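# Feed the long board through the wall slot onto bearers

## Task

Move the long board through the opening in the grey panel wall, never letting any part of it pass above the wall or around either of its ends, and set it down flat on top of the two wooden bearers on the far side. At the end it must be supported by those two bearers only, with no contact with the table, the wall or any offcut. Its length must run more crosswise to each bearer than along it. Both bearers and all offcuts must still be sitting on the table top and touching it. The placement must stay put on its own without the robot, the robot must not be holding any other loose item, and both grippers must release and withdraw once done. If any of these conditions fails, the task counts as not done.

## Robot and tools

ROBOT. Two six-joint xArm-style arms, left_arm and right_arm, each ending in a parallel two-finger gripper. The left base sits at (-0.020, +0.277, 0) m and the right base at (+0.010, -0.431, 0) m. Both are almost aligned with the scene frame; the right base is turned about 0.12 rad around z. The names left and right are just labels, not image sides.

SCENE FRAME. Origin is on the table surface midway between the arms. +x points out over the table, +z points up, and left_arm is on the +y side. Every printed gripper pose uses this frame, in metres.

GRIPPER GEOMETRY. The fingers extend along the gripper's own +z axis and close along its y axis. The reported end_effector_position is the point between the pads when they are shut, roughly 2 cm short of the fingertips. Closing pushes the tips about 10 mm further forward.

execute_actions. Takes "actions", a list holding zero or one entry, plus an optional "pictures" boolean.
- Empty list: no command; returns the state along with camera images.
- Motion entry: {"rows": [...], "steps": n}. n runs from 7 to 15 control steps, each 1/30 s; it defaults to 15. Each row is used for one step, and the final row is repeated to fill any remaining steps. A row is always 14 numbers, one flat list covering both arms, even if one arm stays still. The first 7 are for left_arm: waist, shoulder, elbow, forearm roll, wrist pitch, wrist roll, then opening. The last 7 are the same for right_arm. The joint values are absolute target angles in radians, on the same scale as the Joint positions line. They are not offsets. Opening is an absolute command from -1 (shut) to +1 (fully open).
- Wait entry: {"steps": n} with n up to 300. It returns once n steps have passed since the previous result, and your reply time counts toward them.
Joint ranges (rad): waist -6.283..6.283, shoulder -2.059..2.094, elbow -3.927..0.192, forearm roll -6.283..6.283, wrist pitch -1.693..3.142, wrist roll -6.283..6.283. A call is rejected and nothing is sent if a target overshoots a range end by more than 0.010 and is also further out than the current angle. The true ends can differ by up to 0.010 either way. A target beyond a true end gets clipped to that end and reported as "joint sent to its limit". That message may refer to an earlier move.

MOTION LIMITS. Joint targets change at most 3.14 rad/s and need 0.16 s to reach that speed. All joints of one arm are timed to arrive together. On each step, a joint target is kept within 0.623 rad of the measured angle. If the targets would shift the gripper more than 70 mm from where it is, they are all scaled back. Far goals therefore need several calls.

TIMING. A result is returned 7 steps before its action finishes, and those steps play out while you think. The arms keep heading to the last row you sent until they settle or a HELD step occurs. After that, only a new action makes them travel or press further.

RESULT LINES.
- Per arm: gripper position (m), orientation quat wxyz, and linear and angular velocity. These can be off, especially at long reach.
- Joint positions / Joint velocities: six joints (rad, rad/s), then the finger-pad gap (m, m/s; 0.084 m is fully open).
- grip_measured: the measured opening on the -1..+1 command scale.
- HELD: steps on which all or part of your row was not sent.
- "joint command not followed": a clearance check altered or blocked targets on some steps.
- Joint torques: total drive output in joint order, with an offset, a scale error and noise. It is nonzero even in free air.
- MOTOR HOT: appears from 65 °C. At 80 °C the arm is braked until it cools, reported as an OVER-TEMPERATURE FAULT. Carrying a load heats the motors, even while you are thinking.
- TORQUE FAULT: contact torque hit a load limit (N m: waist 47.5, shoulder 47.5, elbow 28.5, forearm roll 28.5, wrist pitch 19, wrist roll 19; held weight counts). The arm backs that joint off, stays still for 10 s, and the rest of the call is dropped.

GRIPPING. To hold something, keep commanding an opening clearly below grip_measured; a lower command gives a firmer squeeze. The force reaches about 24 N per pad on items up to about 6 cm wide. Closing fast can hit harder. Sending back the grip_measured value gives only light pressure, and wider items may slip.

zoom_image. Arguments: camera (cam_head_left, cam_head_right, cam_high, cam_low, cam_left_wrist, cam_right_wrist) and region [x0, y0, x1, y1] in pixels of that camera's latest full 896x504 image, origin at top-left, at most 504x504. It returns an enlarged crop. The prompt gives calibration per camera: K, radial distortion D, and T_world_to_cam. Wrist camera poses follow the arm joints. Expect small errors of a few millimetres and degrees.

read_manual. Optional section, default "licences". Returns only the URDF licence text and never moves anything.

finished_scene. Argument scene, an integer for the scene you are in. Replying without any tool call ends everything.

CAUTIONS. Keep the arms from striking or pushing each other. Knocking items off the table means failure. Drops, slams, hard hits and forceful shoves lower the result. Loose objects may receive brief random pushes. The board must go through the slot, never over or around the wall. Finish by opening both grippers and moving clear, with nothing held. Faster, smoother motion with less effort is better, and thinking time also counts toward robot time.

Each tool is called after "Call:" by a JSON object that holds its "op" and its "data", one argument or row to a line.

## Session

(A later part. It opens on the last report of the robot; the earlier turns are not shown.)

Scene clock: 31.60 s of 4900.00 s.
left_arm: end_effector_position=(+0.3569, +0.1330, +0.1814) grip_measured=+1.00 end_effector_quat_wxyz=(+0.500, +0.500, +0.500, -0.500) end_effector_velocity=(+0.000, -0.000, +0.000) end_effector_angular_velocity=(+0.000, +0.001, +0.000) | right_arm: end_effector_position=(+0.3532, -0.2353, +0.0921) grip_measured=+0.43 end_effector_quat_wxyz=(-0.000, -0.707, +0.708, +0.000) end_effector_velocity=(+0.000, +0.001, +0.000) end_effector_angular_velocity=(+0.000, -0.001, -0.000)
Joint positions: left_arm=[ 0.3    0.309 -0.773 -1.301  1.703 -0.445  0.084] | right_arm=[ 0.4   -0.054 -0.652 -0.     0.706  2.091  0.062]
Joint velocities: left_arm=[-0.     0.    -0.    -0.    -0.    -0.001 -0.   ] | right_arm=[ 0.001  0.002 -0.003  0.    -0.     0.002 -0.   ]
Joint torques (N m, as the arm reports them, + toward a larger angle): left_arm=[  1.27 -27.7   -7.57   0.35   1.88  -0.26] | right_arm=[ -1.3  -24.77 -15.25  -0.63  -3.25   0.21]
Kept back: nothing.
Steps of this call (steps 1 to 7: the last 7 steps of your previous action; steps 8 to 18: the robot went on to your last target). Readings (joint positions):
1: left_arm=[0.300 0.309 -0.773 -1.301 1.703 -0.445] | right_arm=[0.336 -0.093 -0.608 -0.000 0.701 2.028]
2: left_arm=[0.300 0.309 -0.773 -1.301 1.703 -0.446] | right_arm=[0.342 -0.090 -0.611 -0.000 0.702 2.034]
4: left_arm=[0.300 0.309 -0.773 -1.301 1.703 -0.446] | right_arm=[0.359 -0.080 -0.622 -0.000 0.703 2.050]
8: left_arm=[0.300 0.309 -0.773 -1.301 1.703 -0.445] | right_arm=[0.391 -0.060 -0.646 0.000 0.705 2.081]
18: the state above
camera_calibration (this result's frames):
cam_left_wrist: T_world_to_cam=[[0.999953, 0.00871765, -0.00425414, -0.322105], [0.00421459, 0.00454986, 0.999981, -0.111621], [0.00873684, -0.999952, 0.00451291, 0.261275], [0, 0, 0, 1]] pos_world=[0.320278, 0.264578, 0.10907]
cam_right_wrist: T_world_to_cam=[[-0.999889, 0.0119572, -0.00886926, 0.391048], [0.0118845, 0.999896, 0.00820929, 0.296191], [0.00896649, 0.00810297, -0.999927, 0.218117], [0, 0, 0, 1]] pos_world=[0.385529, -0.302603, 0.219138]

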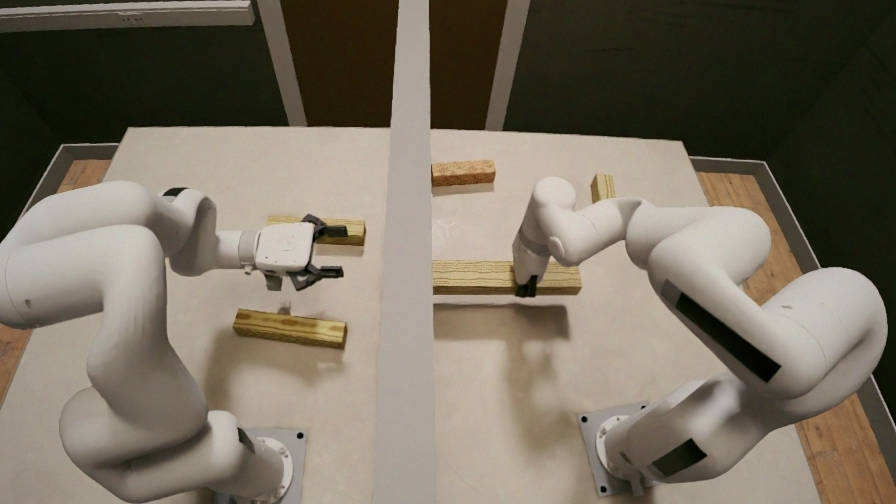

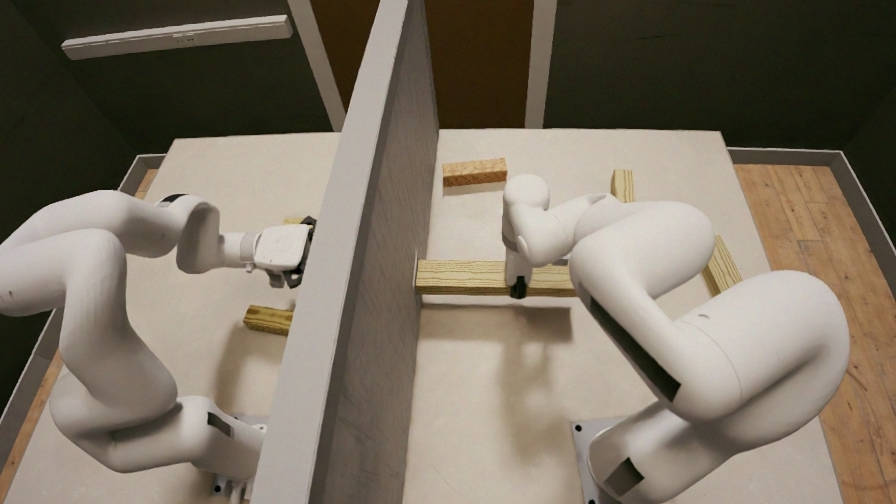

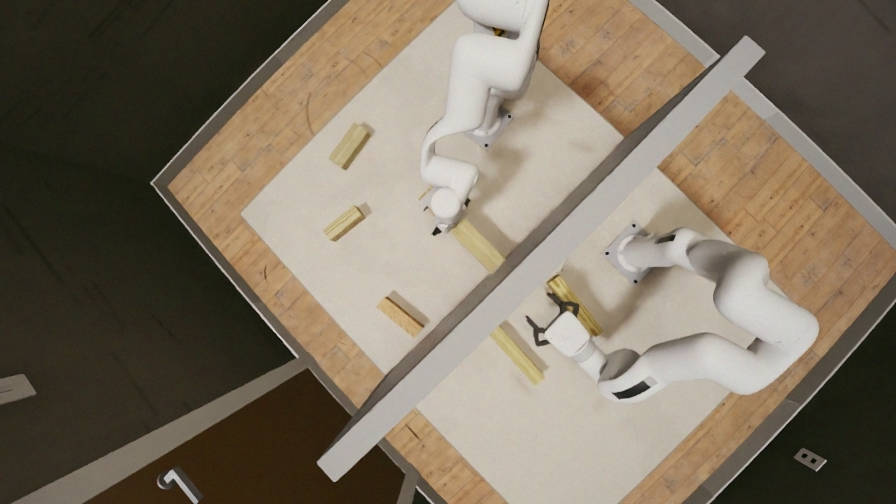

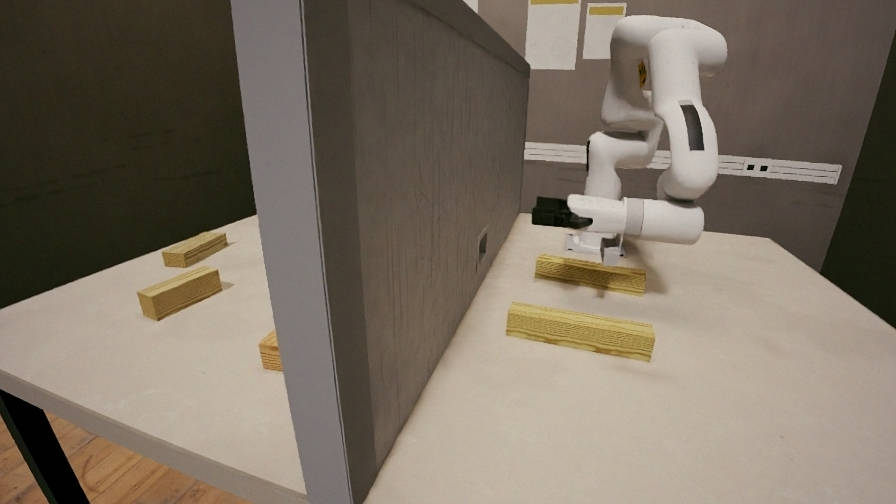

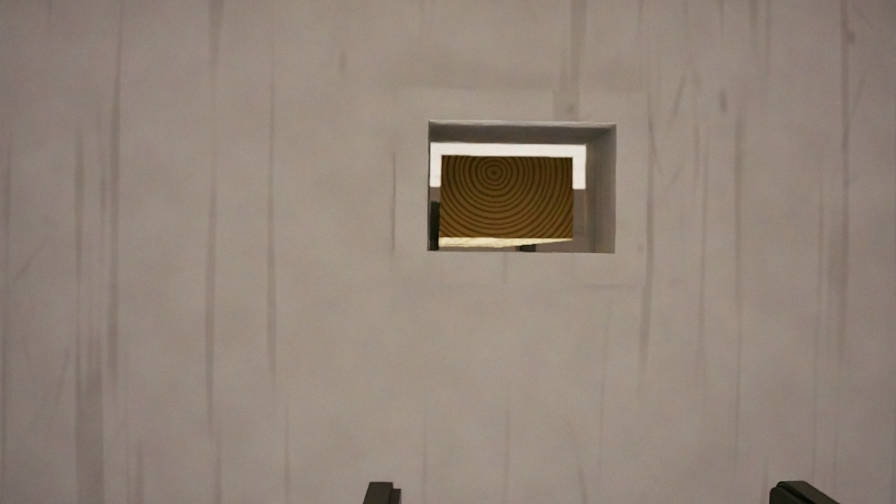

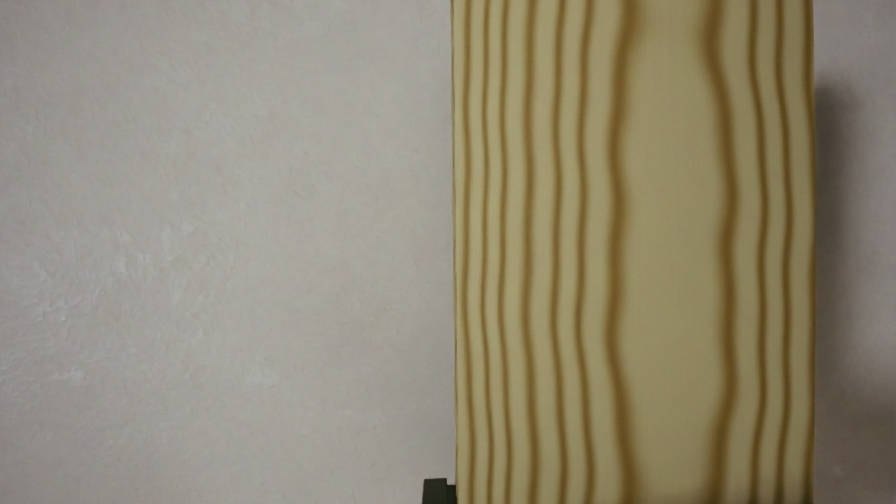

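Well centred. Insert to y=−0.18.

Call:
{"op": "execute_actions", "data": {
  "actions": [
    {"rows":[[0.3,0.3093,-0.7728,-1.3008,1.7033,-0.4455,1,0.406,-0.0497,-0.6566,0,0.7063,2.0968,-1],[0.3,0.3093,-0.7728,-1.3008,1.7033,-0.4455,1,0.4115,-0.046,-0.6609,0,0.7069,2.1023,-1],[0.3,0.3093,-0.7728,-1.3008,1.7033,-0.4455,1,0.4228,-0.0384,-0.6694,0,0.7078,2.1136,-1],[0.3,0.3093,-0.7728,-1.3008,1.7033,-0.4455,1,0.4329,-0.0299,-0.6796,0,0.7095,2.1237,-1],[0.3,0.3093,-0.7728,-1.3008,1.7033,-0.4455,1,0.443,-0.0213,-0.6897,0,0.711,2.1338,-1],[0.3,0.3093,-0.7728,-1.3008,1.7033,-0.4455,1,0.4531,-0.0128,-0.6999,0,0.7127,2.1439,-1],[0.3,0.3093,-0.7728,-1.3008,1.7033,-0.4455,1,0.4632,-0.0043,-0.71,0,0.7143,2.154,-1],[0.3,0.3093,-0.7728,-1.3008,1.7033,-0.4455,1,0.4733,0.0043,-0.7202,0,0.7159,2.1641,-1],[0.3,0.3093,-0.7728,-1.3008,1.7033,-0.4455,1,0.4834,0.0128,-0.7303,0,0.7175,2.1742,-1],[0.3,0.3093,-0.7728,-1.3008,1.7033,-0.4455,1,0.4935,0.0213,-0.7405,0,0.7192,2.1843,-1],[0.3,0.3093,-0.7728,-1.3008,1.7033,-0.4455,1,0.5036,0.0299,-0.7506,0,0.7207,2.1944,-1],[0.3,0.3093,-0.7728,-1.3008,1.7033,-0.4455,1,0.5137,0.0384,-0.7608,0,0.7224,2.2045,-1]],"steps":14}
  ]
}}

Call:
{"op": "execute_actions", "data": {
  "actions": [
    {"steps":18}
  ],
  "pictures": true
}}

Call:
{"op": "zoom_image", "data": {
  "camera": "cam_left_wrist",
  "region": [410, 110, 634, 264]
}}

Scene clock: 32.43 s of 4900.00 s.
left_arm: end_effector_position=(+0.3569, +0.1330, +0.1814) grip_measured=+1.00 end_effector_quat_wxyz=(+0.500, +0.500, +0.500, -0.500) end_effector_velocity=(+0.000, +0.000, +0.000) end_effector_angular_velocity=(+0.000, -0.000, +0.000) | right_arm: end_effector_position=(+0.3531, -0.2230, +0.0921) grip_measured=+0.43 end_effector_quat_wxyz=(-0.000, -0.706, +0.708, +0.000) end_effector_velocity=(+0.004, +0.121, +0.002) end_effector_angular_velocity=(+0.002, -0.003, +0.008)
Joint positions: left_arm=[ 0.3    0.309 -0.773 -1.301  1.703 -0.445  0.084] | right_arm=[ 0.427 -0.034 -0.675 -0.     0.709  2.118  0.062]
Joint velocities: left_arm=[ 0. -0. -0. -0. -0. -0.  0.] | right_arm=[ 0.252  0.2   -0.237  0.     0.032  0.244 -0.   ]
Joint torques (N m, as the arm reports them, + toward a larger angle): left_arm=[  1.04 -27.84  -7.46   0.26   1.85  -0.28] | right_arm=[ -1.13 -24.95 -16.14  -0.6   -3.34   0.23]
Steps of this call (steps 1 to 15: the robot went on to your last target; steps 16 to 18: nothing new was sent; steps 19 to 25: the first 7 steps of this action). Readings (joint positions):
19: left_arm=[0.300 0.309 -0.773 -1.301 1.703 -0.446] | right_arm=[0.400 -0.053 -0.652 -0.000 0.706 2.091]
20: left_arm=[0.300 0.309 -0.773 -1.301 1.703 -0.446] | right_arm=[0.401 -0.053 -0.653 -0.000 0.706 2.092]
22: left_arm=[0.300 0.309 -0.773 -1.301 1.703 -0.445] | right_arm=[0.406 -0.049 -0.657 -0.000 0.707 2.098]
25: the state above

Scene clock: 33.03 s of 4900.00 s.
left_arm: end_effector_position=(+0.3569, +0.1330, +0.1814) grip_measured=+1.00 end_effector_quat_wxyz=(+0.500, +0.500, +0.500, -0.500) end_effector_velocity=(-0.000, -0.000, +0.000) end_effector_angular_velocity=(-0.000, -0.001, -0.001) | right_arm: end_effector_position=(+0.3527, -0.1803, +0.0920) grip_measured=+0.43 end_effector_quat_wxyz=(-0.000, -0.706, +0.708, +0.000) end_effector_velocity=(+0.000, +0.002, +0.000) end_effector_angular_velocity=(+0.001, -0.001, +0.000)
Joint positions: left_arm=[ 0.3    0.309 -0.773 -1.301  1.703 -0.446  0.084] | right_arm=[ 0.513  0.038 -0.76  -0.     0.722  2.204  0.062]
Joint velocities: left_arm=[-0.    -0.    -0.     0.     0.001  0.    -0.   ] | right_arm=[ 0.003  0.002 -0.004 -0.     0.     0.003 -0.   ]
Joint torques (N m, as the arm reports them, + toward a larger angle): left_arm=[  1.07 -27.66  -7.56   0.21   1.88  -0.31] | right_arm=[ -1.43 -27.43 -15.4   -0.78  -3.34   0.24]
Kept back: nothing.
Steps of this call (steps 1 to 7: the last 7 steps of your previous action; steps 8 to 18: the robot went on to your last target). Readings (joint positions):
1: left_arm=[0.300 0.309 -0.773 -1.301 1.703 -0.445] | right_arm=[0.435 -0.027 -0.683 -0.000 0.710 2.126]
2: left_arm=[0.300 0.309 -0.773 -1.301 1.703 -0.446] | right_arm=[0.445 -0.020 -0.692 0.000 0.711 2.135]
4: left_arm=[0.300 0.309 -0.773 -1.301 1.703 -0.446] | right_arm=[0.464 -0.004 -0.711 0.000 0.714 2.154]
8: left_arm=[0.300 0.309 -0.773 -1.301 1.703 -0.445] | right_arm=[0.500 0.027 -0.747 0.000 0.720 2.190]
18: the state above
camera_calibration (this result's frames):
cam_left_wrist: T_world_to_cam=[[0.999953, 0.00871765, -0.00425413, -0.322105], [0.00421459, 0.00454979, 0.999981, -0.111621], [0.00873684, -0.999952, 0.00451283, 0.261275], [0, 0, 0, 1]] pos_world=[0.320278, 0.264578, 0.10907]
cam_right_wrist: T_world_to_cam=[[-0.999888, 0.0120449, -0.0088266, 0.389902], [0.0119729, 0.999895, 0.00816434, 0.241196], [0.00892401, 0.00805775, -0.999928, 0.217629], [0, 0, 0, 1]] pos_world=[0.385028, -0.24762, 0.219086]

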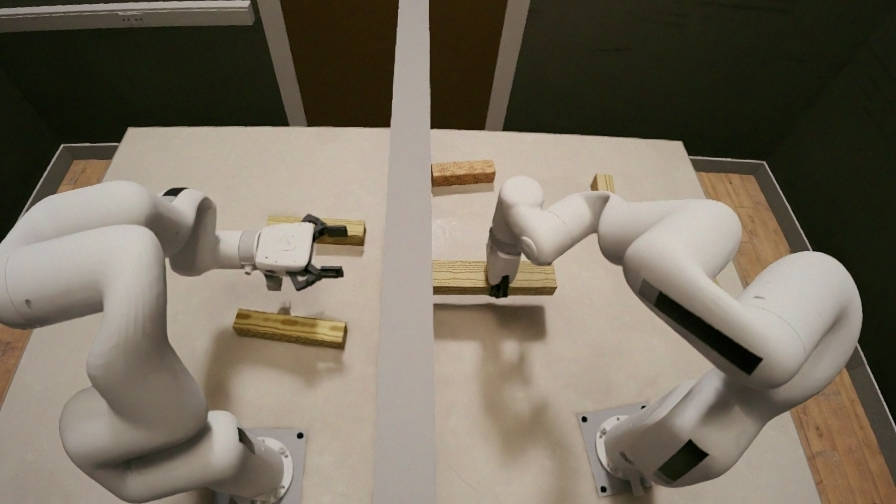

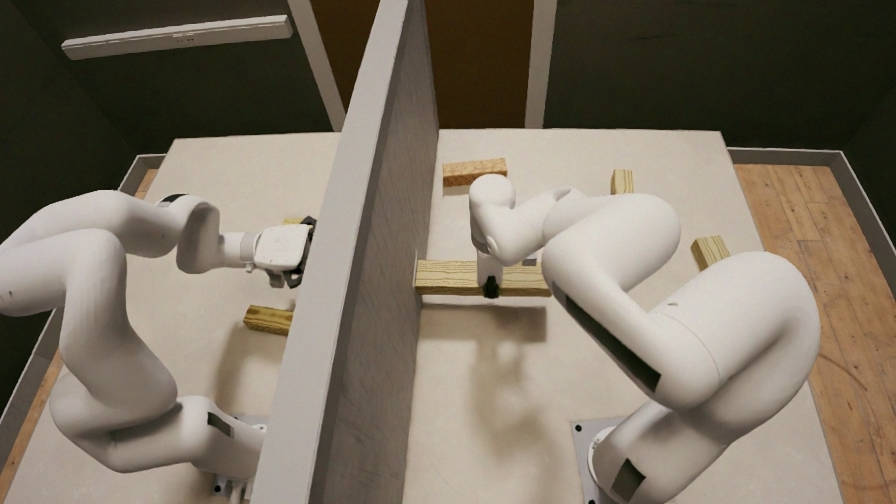

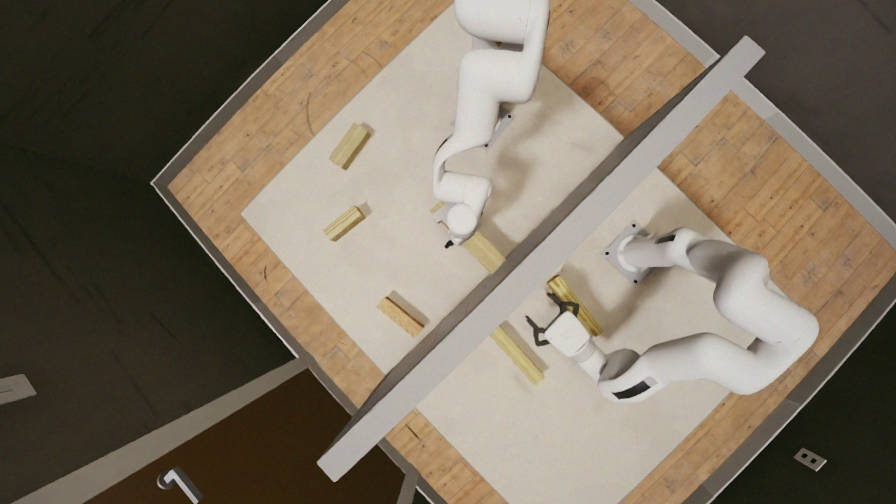

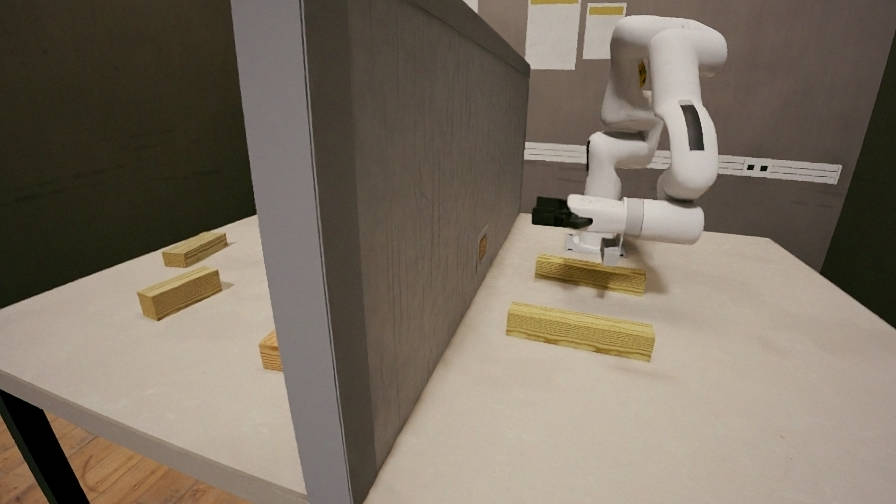

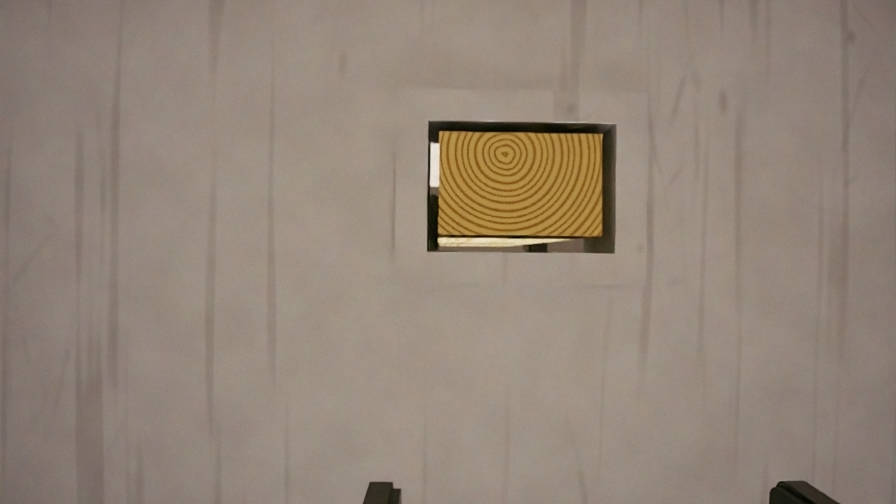

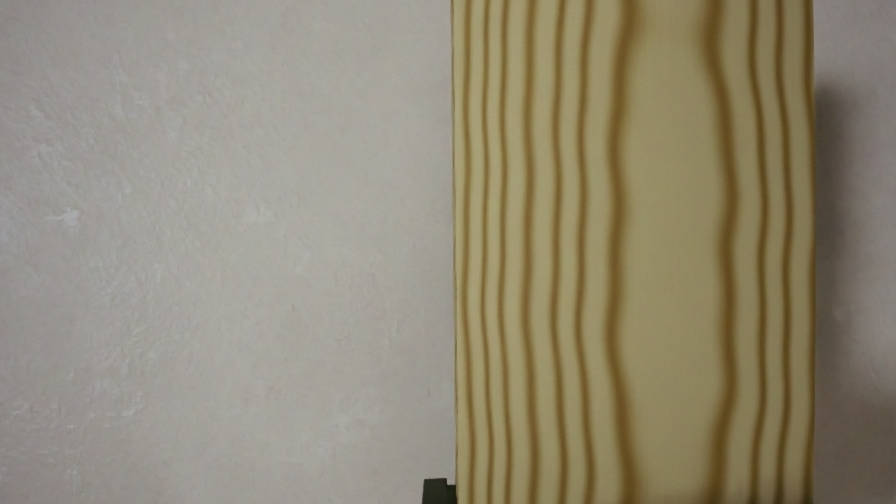

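Region (410, 110, 634, 264) of cam_left_wrist's 896x504 image, scaled by 2.250, with more detail than that image has; it fills the top 346 rows of this view, and the rest is white.

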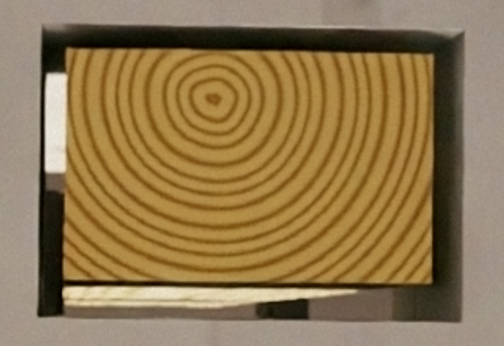

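Call:
{"op": "execute_actions", "data": {
  "actions": [
    {"rows":[[0.3,0.28,-0.776,-1.3008,1.7033,-0.4455,1,0.5182,0.0431,-0.7667,0,0.7236,2.209,-1],[0.3,0.23,-0.783,-1.3008,1.7033,-0.4455,1,0.5226,0.0478,-0.7727,0,0.7249,2.2134,-1],[0.3,0.17,-0.79,-1.28,1.69,-0.47,1,0.5315,0.0572,-0.7845,0,0.7273,2.2223,-1],[0.3,0.11,-0.80,-1.23,1.67,-0.52,1,0.5405,0.0666,-0.7964,0,0.7298,2.2313,-1],[0.3,0.05,-0.81,-1.16,1.64,-0.6,1,0.5494,0.076,-0.8083,0,0.7323,2.2402,-1],[0.3,-0.01,-0.82,-1.08,1.61,-0.68,1,0.5583,0.0853,-0.8201,0,0.7348,2.2491,-1],[0.3,-0.07,-0.83,-1.0,1.58,-0.76,1,0.5672,0.0947,-0.832,0,0.7373,2.258,-1],[0.3,-0.13,-0.835,-0.92,1.55,-0.84,1,0.5762,0.1041,-0.8439,0,0.7398,2.267,-1],[0.3,-0.19,-0.84,-0.84,1.51,-0.92,1,0.5851,0.1135,-0.8557,0,0.7422,2.2759,-1],[0.3,-0.24,-0.845,-0.76,1.48,-1.0,1,0.594,0.1229,-0.8676,0,0.7447,2.2848,-1],[0.3,-0.28,-0.85,-0.68,1.45,-1.08,1,0.6018,0.1329,-0.8811,0,0.7482,2.2926,-1],[0.3,-0.30,-0.855,-0.6,1.42,-1.16,1,0.6097,0.143,-0.8946,0,0.7516,2.3005,-1],[0.3,-0.3117,-0.8571,-0.52,1.38,-1.24,1,0.6175,0.153,-0.9081,0,0.7551,2.3083,-1],[0.29,-0.3117,-0.8571,-0.44,1.35,-1.32,1,0.6253,0.1631,-0.9216,0,0.7585,2.3161,-1],[0.27,-0.3117,-0.8571,-0.36,1.32,-1.4,1,0.6332,0.1731,-0.9351,0,0.762,2.324,-1]],"steps":15}
  ]
}}

Call:
{"op": "execute_actions", "data": {
  "actions": [
    {"rows":[[0.24,-0.3117,-0.8571,-0.28,1.28,-1.46,1,0.641,0.1832,-0.9486,0,0.7654,2.3318,-1],[0.2,-0.3117,-0.8571,-0.2,1.25,-1.52,1,0.6488,0.1932,-0.9621,0,0.7689,2.3396,-1],[0.15,-0.3117,-0.8571,-0.13,1.22,-1.57,1,0.6567,0.2033,-0.9756,0,0.7723,2.3475,-1],[0.1,-0.3117,-0.8571,-0.07,1.2,-1.62,1,0.6606,0.2083,-0.9824,0,0.7741,2.3514,-1],[0.05,-0.3117,-0.8571,-0.03,1.18,-1.66,1,0.6645,0.2133,-0.9891,0,0.7758,2.3553,-1],[0,-0.3117,-0.8571,0,1.1688,-1.7,1,0.6645,0.2133,-0.9891,0,0.7758,2.3553,-1],[-0.05,-0.3117,-0.8571,0,1.1688,-1.73,1,0.6645,0.2133,-0.9891,0,0.7758,2.3553,-1],[-0.1,-0.3117,-0.8571,0,1.1688,-1.76,1,0.6645,0.2133,-0.9891,0,0.7758,2.3553,-1],[-0.15,-0.3117,-0.8571,0,1.1688,-1.78,1,0.6645,0.2133,-0.9891,0,0.7758,2.3553,-1],[-0.2,-0.3117,-0.8571,0,1.1688,-1.8,1,0.6645,0.2133,-0.9891,0,0.7758,2.3553,-1],[-0.24,-0.3117,-0.8571,0,1.1688,-1.82,1,0.6645,0.2133,-0.9891,0,0.7758,2.3553,-1],[-0.27,-0.3117,-0.8571,0,1.1688,-1.835,1,0.6645,0.2133,-0.9891,0,0.7758,2.3553,-1],[-0.2835,-0.3117,-0.8571,0,1.1688,-1.8403,1,0.6645,0.2133,-0.9891,0,0.7758,2.3553,-1]],"steps":15}
  ]
}}

Call:
{"op": "execute_actions", "data": {
  "actions": [
    {"steps":20}
  ],
  "pictures": true
}}

Scene clock: 34.67 s of 4900.00 s.
left_arm: end_effector_position=(+0.3624, +0.1428, +0.2238) grip_measured=+1.00 end_effector_quat_wxyz=(+0.478, +0.564, +0.498, -0.453) end_effector_velocity=(-0.053, +0.127, +0.224) end_effector_angular_velocity=(+1.683, -0.085, -0.529) | right_arm: end_effector_position=(+0.3534, -0.1639, +0.0923) grip_measured=+0.43 end_effector_quat_wxyz=(+0.000, -0.706, +0.708, -0.000) end_effector_velocity=(+0.004, +0.132, +0.002) end_effector_angular_velocity=(+0.005, -0.006, +0.005)
Joint positions: left_arm=[ 0.3    0.138 -0.798 -1.222  1.667 -0.532  0.084] | right_arm=[ 0.543  0.069 -0.8   -0.     0.731  2.234  0.062]
Joint velocities: left_arm=[ 0.003 -1.383 -0.256  1.264 -0.507 -1.316 -0.   ] | right_arm=[ 0.234  0.243 -0.312  0.     0.061  0.229 -0.   ]
Joint torques (N m, as the arm reports them, + toward a larger angle): left_arm=[  1.41 -30.41  -9.29   2.21   1.4   -0.78] | right_arm=[ -1.29 -27.61 -15.48  -0.68  -3.12  -0.03]
Steps of this call (steps 1 to 15: the robot went on to your last target; steps 16 to 41: nothing new was sent; steps 42 to 49: the first 8 steps of this action). Readings (joint positions):
42: left_arm=[0.300 0.309 -0.773 -1.301 1.703 -0.445] | right_arm=[0.514 0.038 -0.761 -0.000 0.722 2.205]
43: left_arm=[0.300 0.307 -0.772 -1.301 1.703 -0.446] | right_arm=[0.514 0.039 -0.762 -0.000 0.723 2.205]
45: left_arm=[0.300 0.281 -0.773 -1.300 1.702 -0.446] | right_arm=[0.518 0.044 -0.767 -0.000 0.724 2.210]
49: the state above

Scene clock: 35.17 s of 4900.00 s.
left_arm: end_effector_position=(+0.3457, +0.2932, +0.2321) grip_measured=+1.00 end_effector_quat_wxyz=(+0.046, +0.638, +0.762, -0.104) end_effector_velocity=(+0.135, -0.073, +0.024) end_effector_angular_velocity=(+2.192, -0.249, -0.327) | right_arm: end_effector_position=(+0.3529, -0.0949, +0.0921) grip_measured=+0.43 end_effector_quat_wxyz=(+0.000, -0.707, +0.707, +0.000) end_effector_velocity=(-0.005, +0.066, -0.001) end_effector_angular_velocity=(-0.001, +0.001, +0.003)
Joint positions: left_arm=[ 0.168 -0.296 -0.854 -0.216  1.257 -1.501  0.084] | right_arm=[ 0.657  0.203 -0.975  0.     0.772  2.347  0.062]
Joint velocities: left_arm=[-1.517 -0.164 -0.032  2.036 -0.829 -1.909 -0.   ] | right_arm=[ 0.105  0.13  -0.174 -0.     0.045  0.102 -0.   ]
Joint torques (N m, as the arm reports them, + toward a larger angle): left_arm=[ -9.6  -17.77 -11.68  -2.22  -0.42   0.13] | right_arm=[ -2.84 -35.14 -14.78  -0.82  -3.24   0.3 ]
Steps of this call (steps 1 to 7: the last 7 steps of your previous action; steps 8 to 15: the first 8 steps of this action). Readings (joint positions):
8: left_arm=[0.300 -0.202 -0.845 -0.751 1.477 -1.008] | right_arm=[0.609 0.143 -0.894 0.000 0.752 2.299]
9: left_arm=[0.298 -0.225 -0.847 -0.681 1.449 -1.077] | right_arm=[0.617 0.152 -0.907 0.000 0.755 2.307]
11: left_arm=[0.286 -0.259 -0.850 -0.529 1.386 -1.222] | right_arm=[0.632 0.172 -0.934 0.000 0.762 2.323]
15: the state above

Scene clock: 35.83 s of 4900.00 s.
left_arm: end_effector_position=(+0.3501, +0.1710, +0.2399) grip_measured=+1.00 end_effector_quat_wxyz=(-0.000, +0.711, +0.703, -0.000) end_effector_velocity=(+0.000, -0.004, +0.001) end_effector_angular_velocity=(+0.001, -0.005, -0.006) | right_arm: end_effector_position=(+0.3527, -0.0900, +0.0920) grip_measured=+0.43 end_effector_quat_wxyz=(-0.000, -0.707, +0.708, -0.000) end_effector_velocity=(+0.000, +0.000, -0.000) end_effector_angular_velocity=(+0.000, -0.000, +0.000)
Joint positions: left_arm=[-0.281 -0.312 -0.857 -0.     1.169 -1.84   0.084] | right_arm=[ 0.664  0.213 -0.989 -0.     0.776  2.355  0.062]
Joint velocities: left_arm=[-0.011  0.    -0.002  0.003 -0.003 -0.006  0.   ] | right_arm=[-0.     0.001 -0.001  0.    -0.    -0.    -0.   ]
Joint torques (N m, as the arm reports them, + toward a larger angle): left_arm=[  1.42 -19.44 -12.55   1.15  -0.93  -0.29] | right_arm=[ -1.41 -33.1  -15.77  -0.7   -3.31   0.22]
Kept back: nothing.
Steps of this call (steps 1 to 7: the last 7 steps of your previous action; steps 8 to 20: the robot went on to your last target). Readings (joint positions):
1: left_arm=[0.115 -0.301 -0.855 -0.154 1.232 -1.561] | right_arm=[0.660 0.207 -0.980 0.000 0.773 2.350]
2: left_arm=[0.061 -0.304 -0.856 -0.106 1.213 -1.613] | right_arm=[0.661 0.209 -0.983 0.000 0.774 2.352]
4: left_arm=[-0.032 -0.307 -0.857 -0.057 1.193 -1.684] | right_arm=[0.663 0.211 -0.986 0.000 0.775 2.354]
8: left_arm=[-0.176 -0.309 -0.856 -0.025 1.179 -1.775] | right_arm=[0.664 0.213 -0.988 -0.000 0.776 2.355]
20: the state above
camera_calibration (this result's frames):
cam_left_wrist: T_world_to_cam=[[0.999958, -0.00642287, 0.00656525, -0.315395], [-0.00645384, -0.999968, 0.00470848, 0.244065], [0.00653479, -0.00475065, -0.999967, 0.370671], [0, 0, 0, 1]] pos_world=[0.314534, 0.243792, 0.37158]
cam_right_wrist: T_world_to_cam=[[-0.99989, 0.0117992, -0.00893318, 0.388796], [0.0117256, 0.999897, 0.00824941, 0.15097], [0.00902959, 0.00814376, -0.999926, 0.216871], [0, 0, 0, 1]] pos_world=[0.385025, -0.157309, 0.219082]

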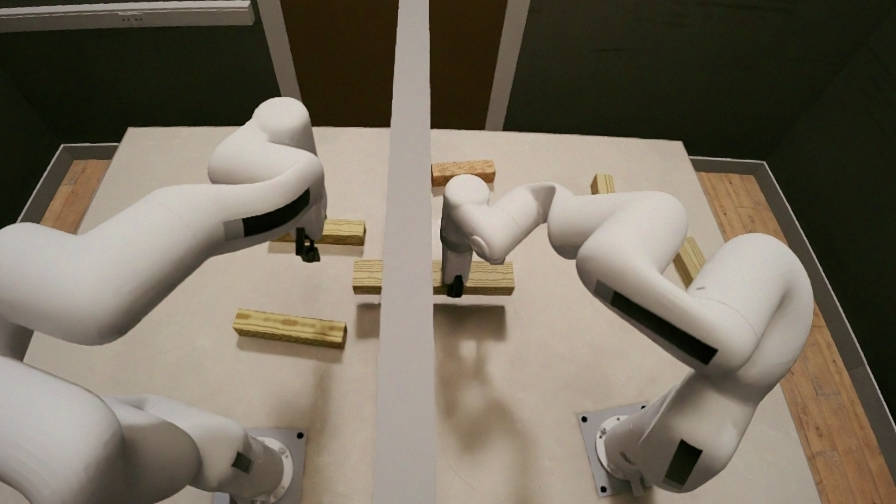

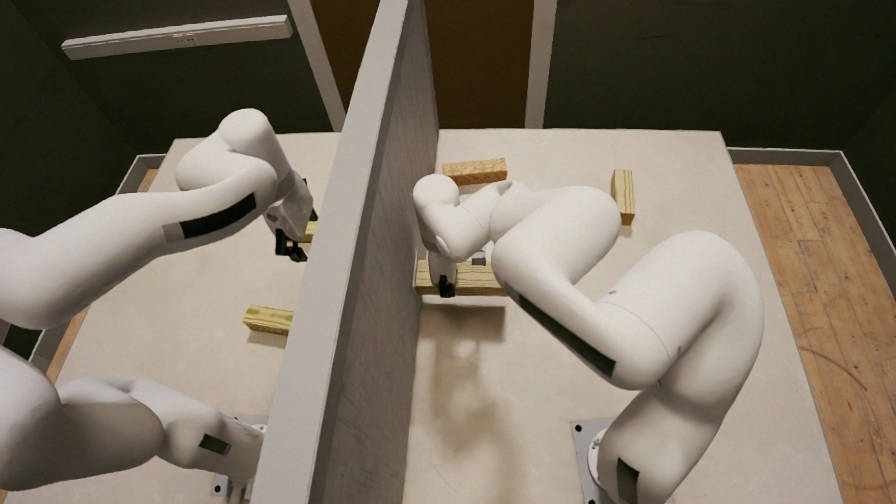

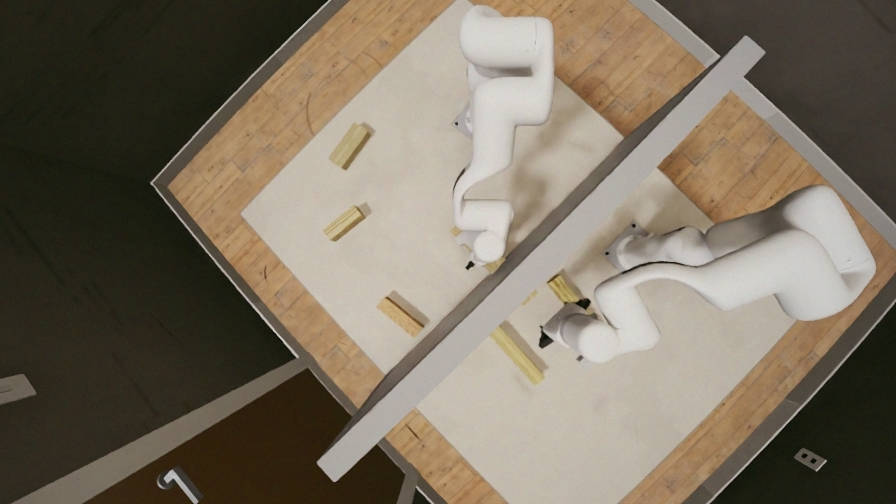

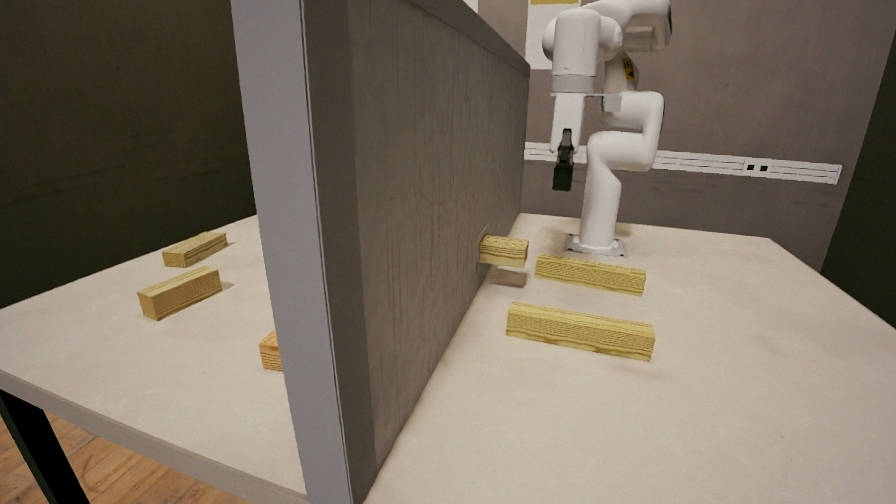

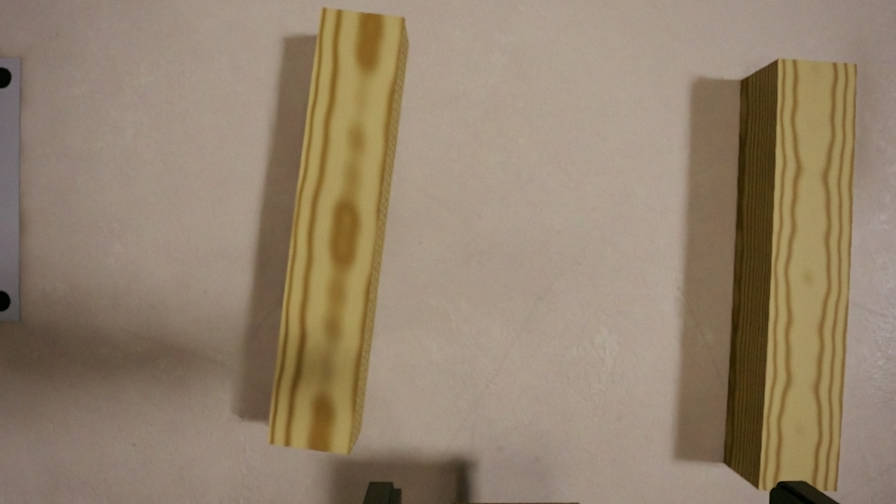

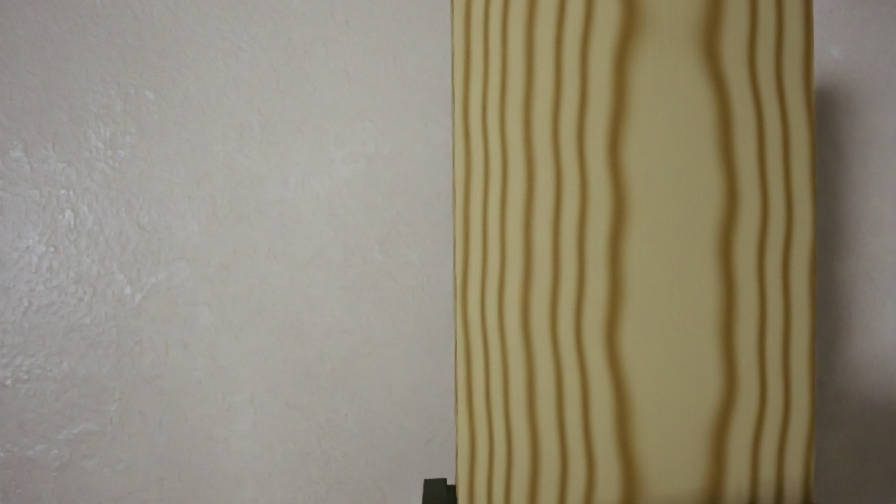

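Call:
{"op": "execute_actions", "data": {
  "actions": [
    {"rows":[[-0.29,-0.305,-0.855,0,1.16,-1.847,1,0.6645,0.2143,-0.9887,0,0.7744,2.3553,-1],[-0.305,-0.29,-0.851,0,1.141,-1.862,1,0.6645,0.2153,-0.9882,0,0.7729,2.3553,-1],[-0.325,-0.265,-0.845,0,1.11,-1.882,1,0.6645,0.2164,-0.9877,0,0.7713,2.3553,-1],[-0.35,-0.235,-0.837,0,1.072,-1.907,1,0.6645,0.2175,-0.9872,0,0.7697,2.3553,-1],[-0.375,-0.205,-0.83,0,1.035,-1.932,1,0.6645,0.2185,-0.9868,0,0.7683,2.3553,-1],[-0.4,-0.177,-0.822,0,0.999,-1.957,1,0.6645,0.2185,-0.9868,0,0.7683,2.3553,-1],[-0.425,-0.148,-0.815,0,0.963,-1.982,1,0.6645,0.2185,-0.9868,0,0.7683,2.3553,-1],[-0.445,-0.124,-0.809,0,0.933,-2.002,1,0.6645,0.2185,-0.9868,0,0.7683,2.3553,-1],[-0.46,-0.107,-0.804,0,0.911,-2.017,1,0.6645,0.2185,-0.9868,0,0.7683,2.3553,-1],[-0.471,-0.0942,-0.8008,0,0.895,-2.0278,1,0.6645,0.2185,-0.9868,0,0.7683,2.3553,-1]],"steps":12}
  ]
}}

Call:
{"op": "execute_actions", "data": {
  "actions": [
    {"steps":18}
  ],
  "pictures": true
}}

Scene clock: 37.33 s of 4900.00 s.
left_arm: end_effector_position=(+0.3530, +0.1620, +0.2330) grip_measured=+1.00 end_effector_quat_wxyz=(+0.002, +0.711, +0.703, +0.001) end_effector_velocity=(+0.041, -0.147, -0.144) end_effector_angular_velocity=(-0.010, -0.027, +0.003) | right_arm: end_effector_position=(+0.3528, -0.0899, +0.0912) grip_measured=+0.43 end_effector_quat_wxyz=(+0.000, -0.707, +0.708, -0.000) end_effector_velocity=(-0.001, -0.000, -0.013) end_effector_angular_velocity=(-0.001, +0.001, +0.002)
Joint positions: left_arm=[-0.302 -0.292 -0.853  0.     1.141 -1.86   0.084] | right_arm=[ 0.665  0.215 -0.988 -0.     0.773  2.355  0.062]
Joint velocities: left_arm=[-0.329  0.374  0.084 -0.    -0.487 -0.332  0.   ] | right_arm=[ 0.001  0.024  0.011 -0.    -0.033 -0.001 -0.   ]
Joint torques (N m, as the arm reports them, + toward a larger angle): left_arm=[ -4.24 -11.59 -10.22   0.97  -1.2   -0.38] | right_arm=[ -1.11 -32.01 -15.81  -0.74  -3.11   0.19]
Steps of this call (steps 1 to 15: the robot went on to your last target; steps 16 to 40: nothing new was sent; steps 41 to 45: the first 5 steps of this action). Readings (joint positions):
41: left_arm=[-0.284 -0.312 -0.857 0.000 1.169 -1.840] | right_arm=[0.665 0.213 -0.989 -0.000 0.776 2.355]
42: left_arm=[-0.284 -0.311 -0.857 0.000 1.167 -1.841] | right_arm=[0.665 0.213 -0.989 -0.000 0.776 2.355]
44: left_arm=[-0.293 -0.302 -0.856 0.000 1.154 -1.851] | right_arm=[0.665 0.214 -0.989 -0.000 0.774 2.355]
45: the state above

Scene clock: 37.93 s of 4900.00 s.
left_arm: end_effector_position=(+0.3535, +0.0885, +0.1510) grip_measured=+1.00 end_effector_quat_wxyz=(+0.001, +0.711, +0.703, +0.000) end_effector_velocity=(-0.003, -0.001, -0.006) end_effector_angular_velocity=(+0.004, +0.009, +0.000) | right_arm: end_effector_position=(+0.3527, -0.0900, +0.0892) grip_measured=+0.43 end_effector_quat_wxyz=(+0.000, -0.707, +0.708, -0.000) end_effector_velocity=(-0.000, +0.001, +0.000) end_effector_angular_velocity=(+0.001, -0.001, +0.001)
Joint positions: left_arm=[-0.47  -0.096 -0.802  0.     0.896 -2.027  0.084] | right_arm=[ 0.665  0.218 -0.987 -0.     0.768  2.355  0.062]
Joint velocities: left_arm=[-0.005  0.008  0.009 -0.    -0.008 -0.006  0.   ] | right_arm=[ 0.001 -0.001 -0.     0.    -0.    -0.     0.   ]
Joint torques (N m, as the arm reports them, + toward a larger angle): left_arm=[  0.97 -23.73 -11.71   1.02  -1.13  -0.3 ] | right_arm=[ -1.28 -33.24 -15.71  -0.75  -3.29   0.26]
Kept back: nothing.
Steps of this call (steps 1 to 7: the last 7 steps of your previous action; steps 8 to 18: the robot went on to your last target). Readings (joint positions):
1: left_arm=[-0.315 -0.277 -0.850 0.000 1.122 -1.873] | right_arm=[0.665 0.216 -0.988 0.000 0.772 2.355]
2: left_arm=[-0.331 -0.258 -0.845 0.000 1.099 -1.889] | right_arm=[0.664 0.217 -0.988 0.000 0.771 2.355]
4: left_arm=[-0.369 -0.213 -0.832 -0.000 1.044 -1.926] | right_arm=[0.664 0.218 -0.987 0.000 0.770 2.355]
8: left_arm=[-0.442 -0.127 -0.807 -0.000 0.940 -1.997] | right_arm=[0.664 0.218 -0.987 0.000 0.769 2.355]
18: the state above
camera_calibration (this result's frames):
cam_left_wrist: T_world_to_cam=[[0.999934, -0.00741295, 0.00876924, -0.319062], [-0.00746075, -0.999957, 0.00543068, 0.162214], [0.00872861, -0.00549575, -0.999947, 0.28062], [0, 0, 0, 1]] pos_world=[0.317802, 0.161384, 0.282522]
cam_right_wrist: T_world_to_cam=[[-0.999891, 0.0117472, -0.00894952, 0.388726], [0.0116733, 0.999898, 0.00826696, 0.151013], [0.00904572, 0.00816159, -0.999926, 0.214075], [0, 0, 0, 1]] pos_world=[0.384984, -0.157311, 0.216289]

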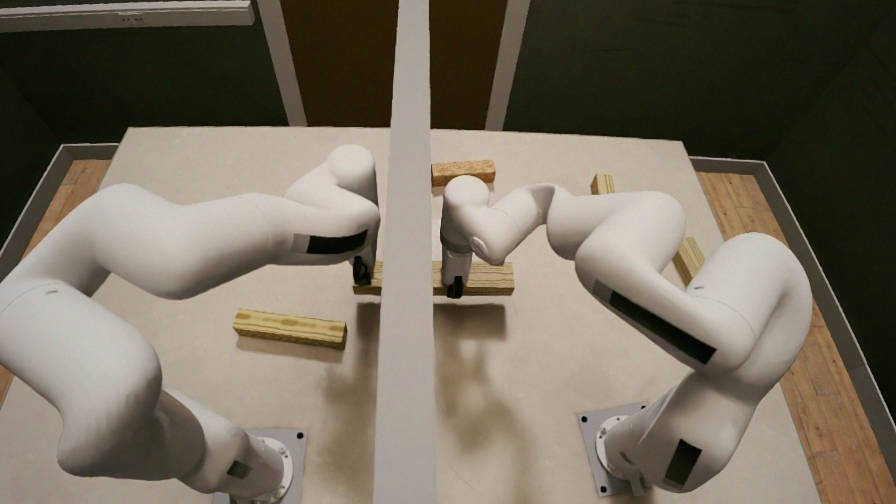

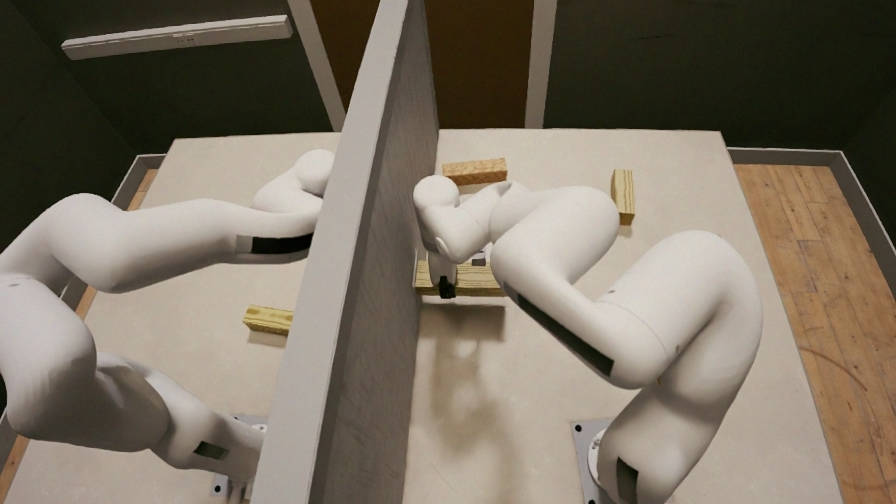

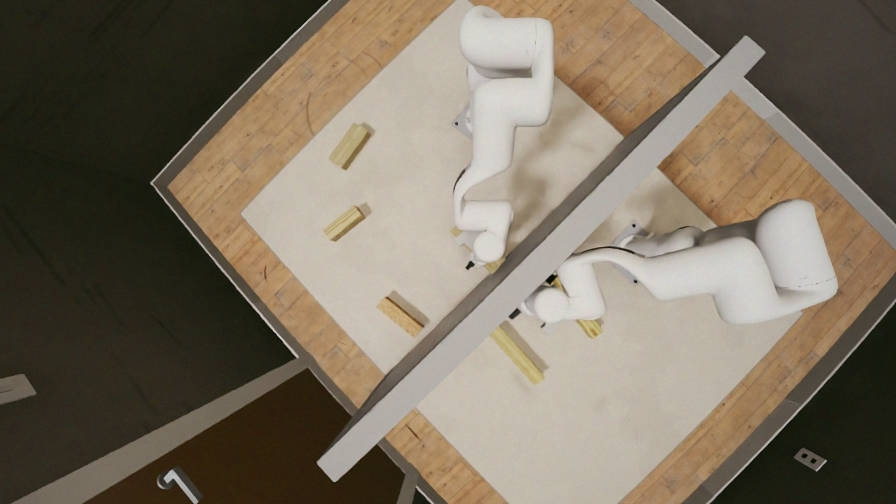

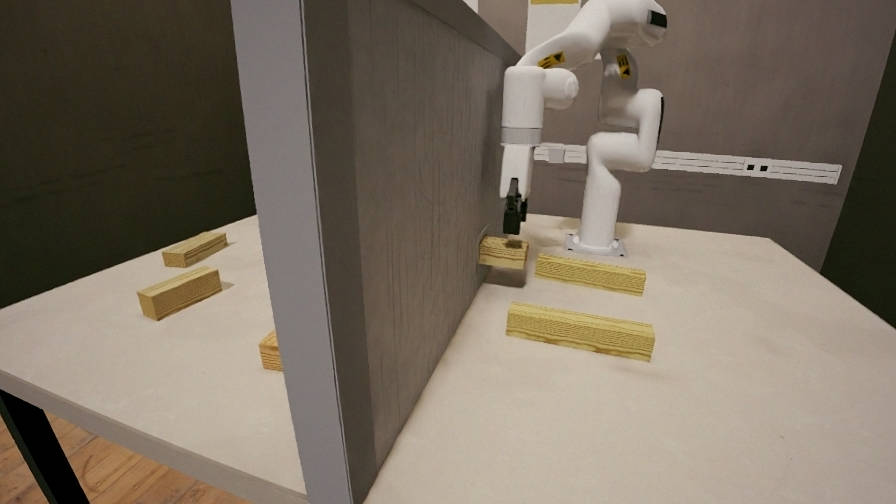

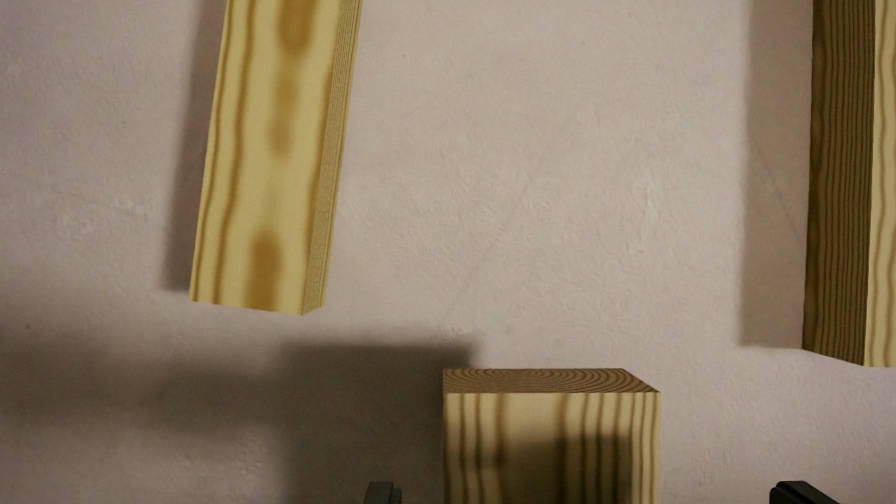

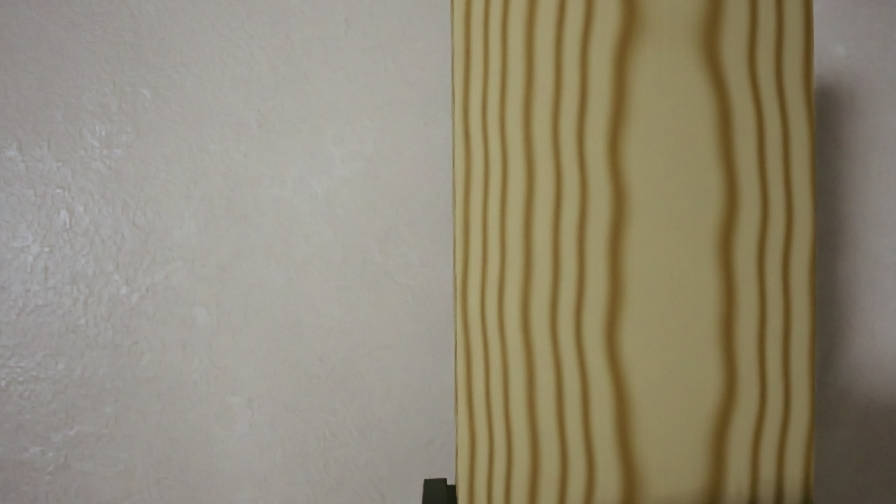

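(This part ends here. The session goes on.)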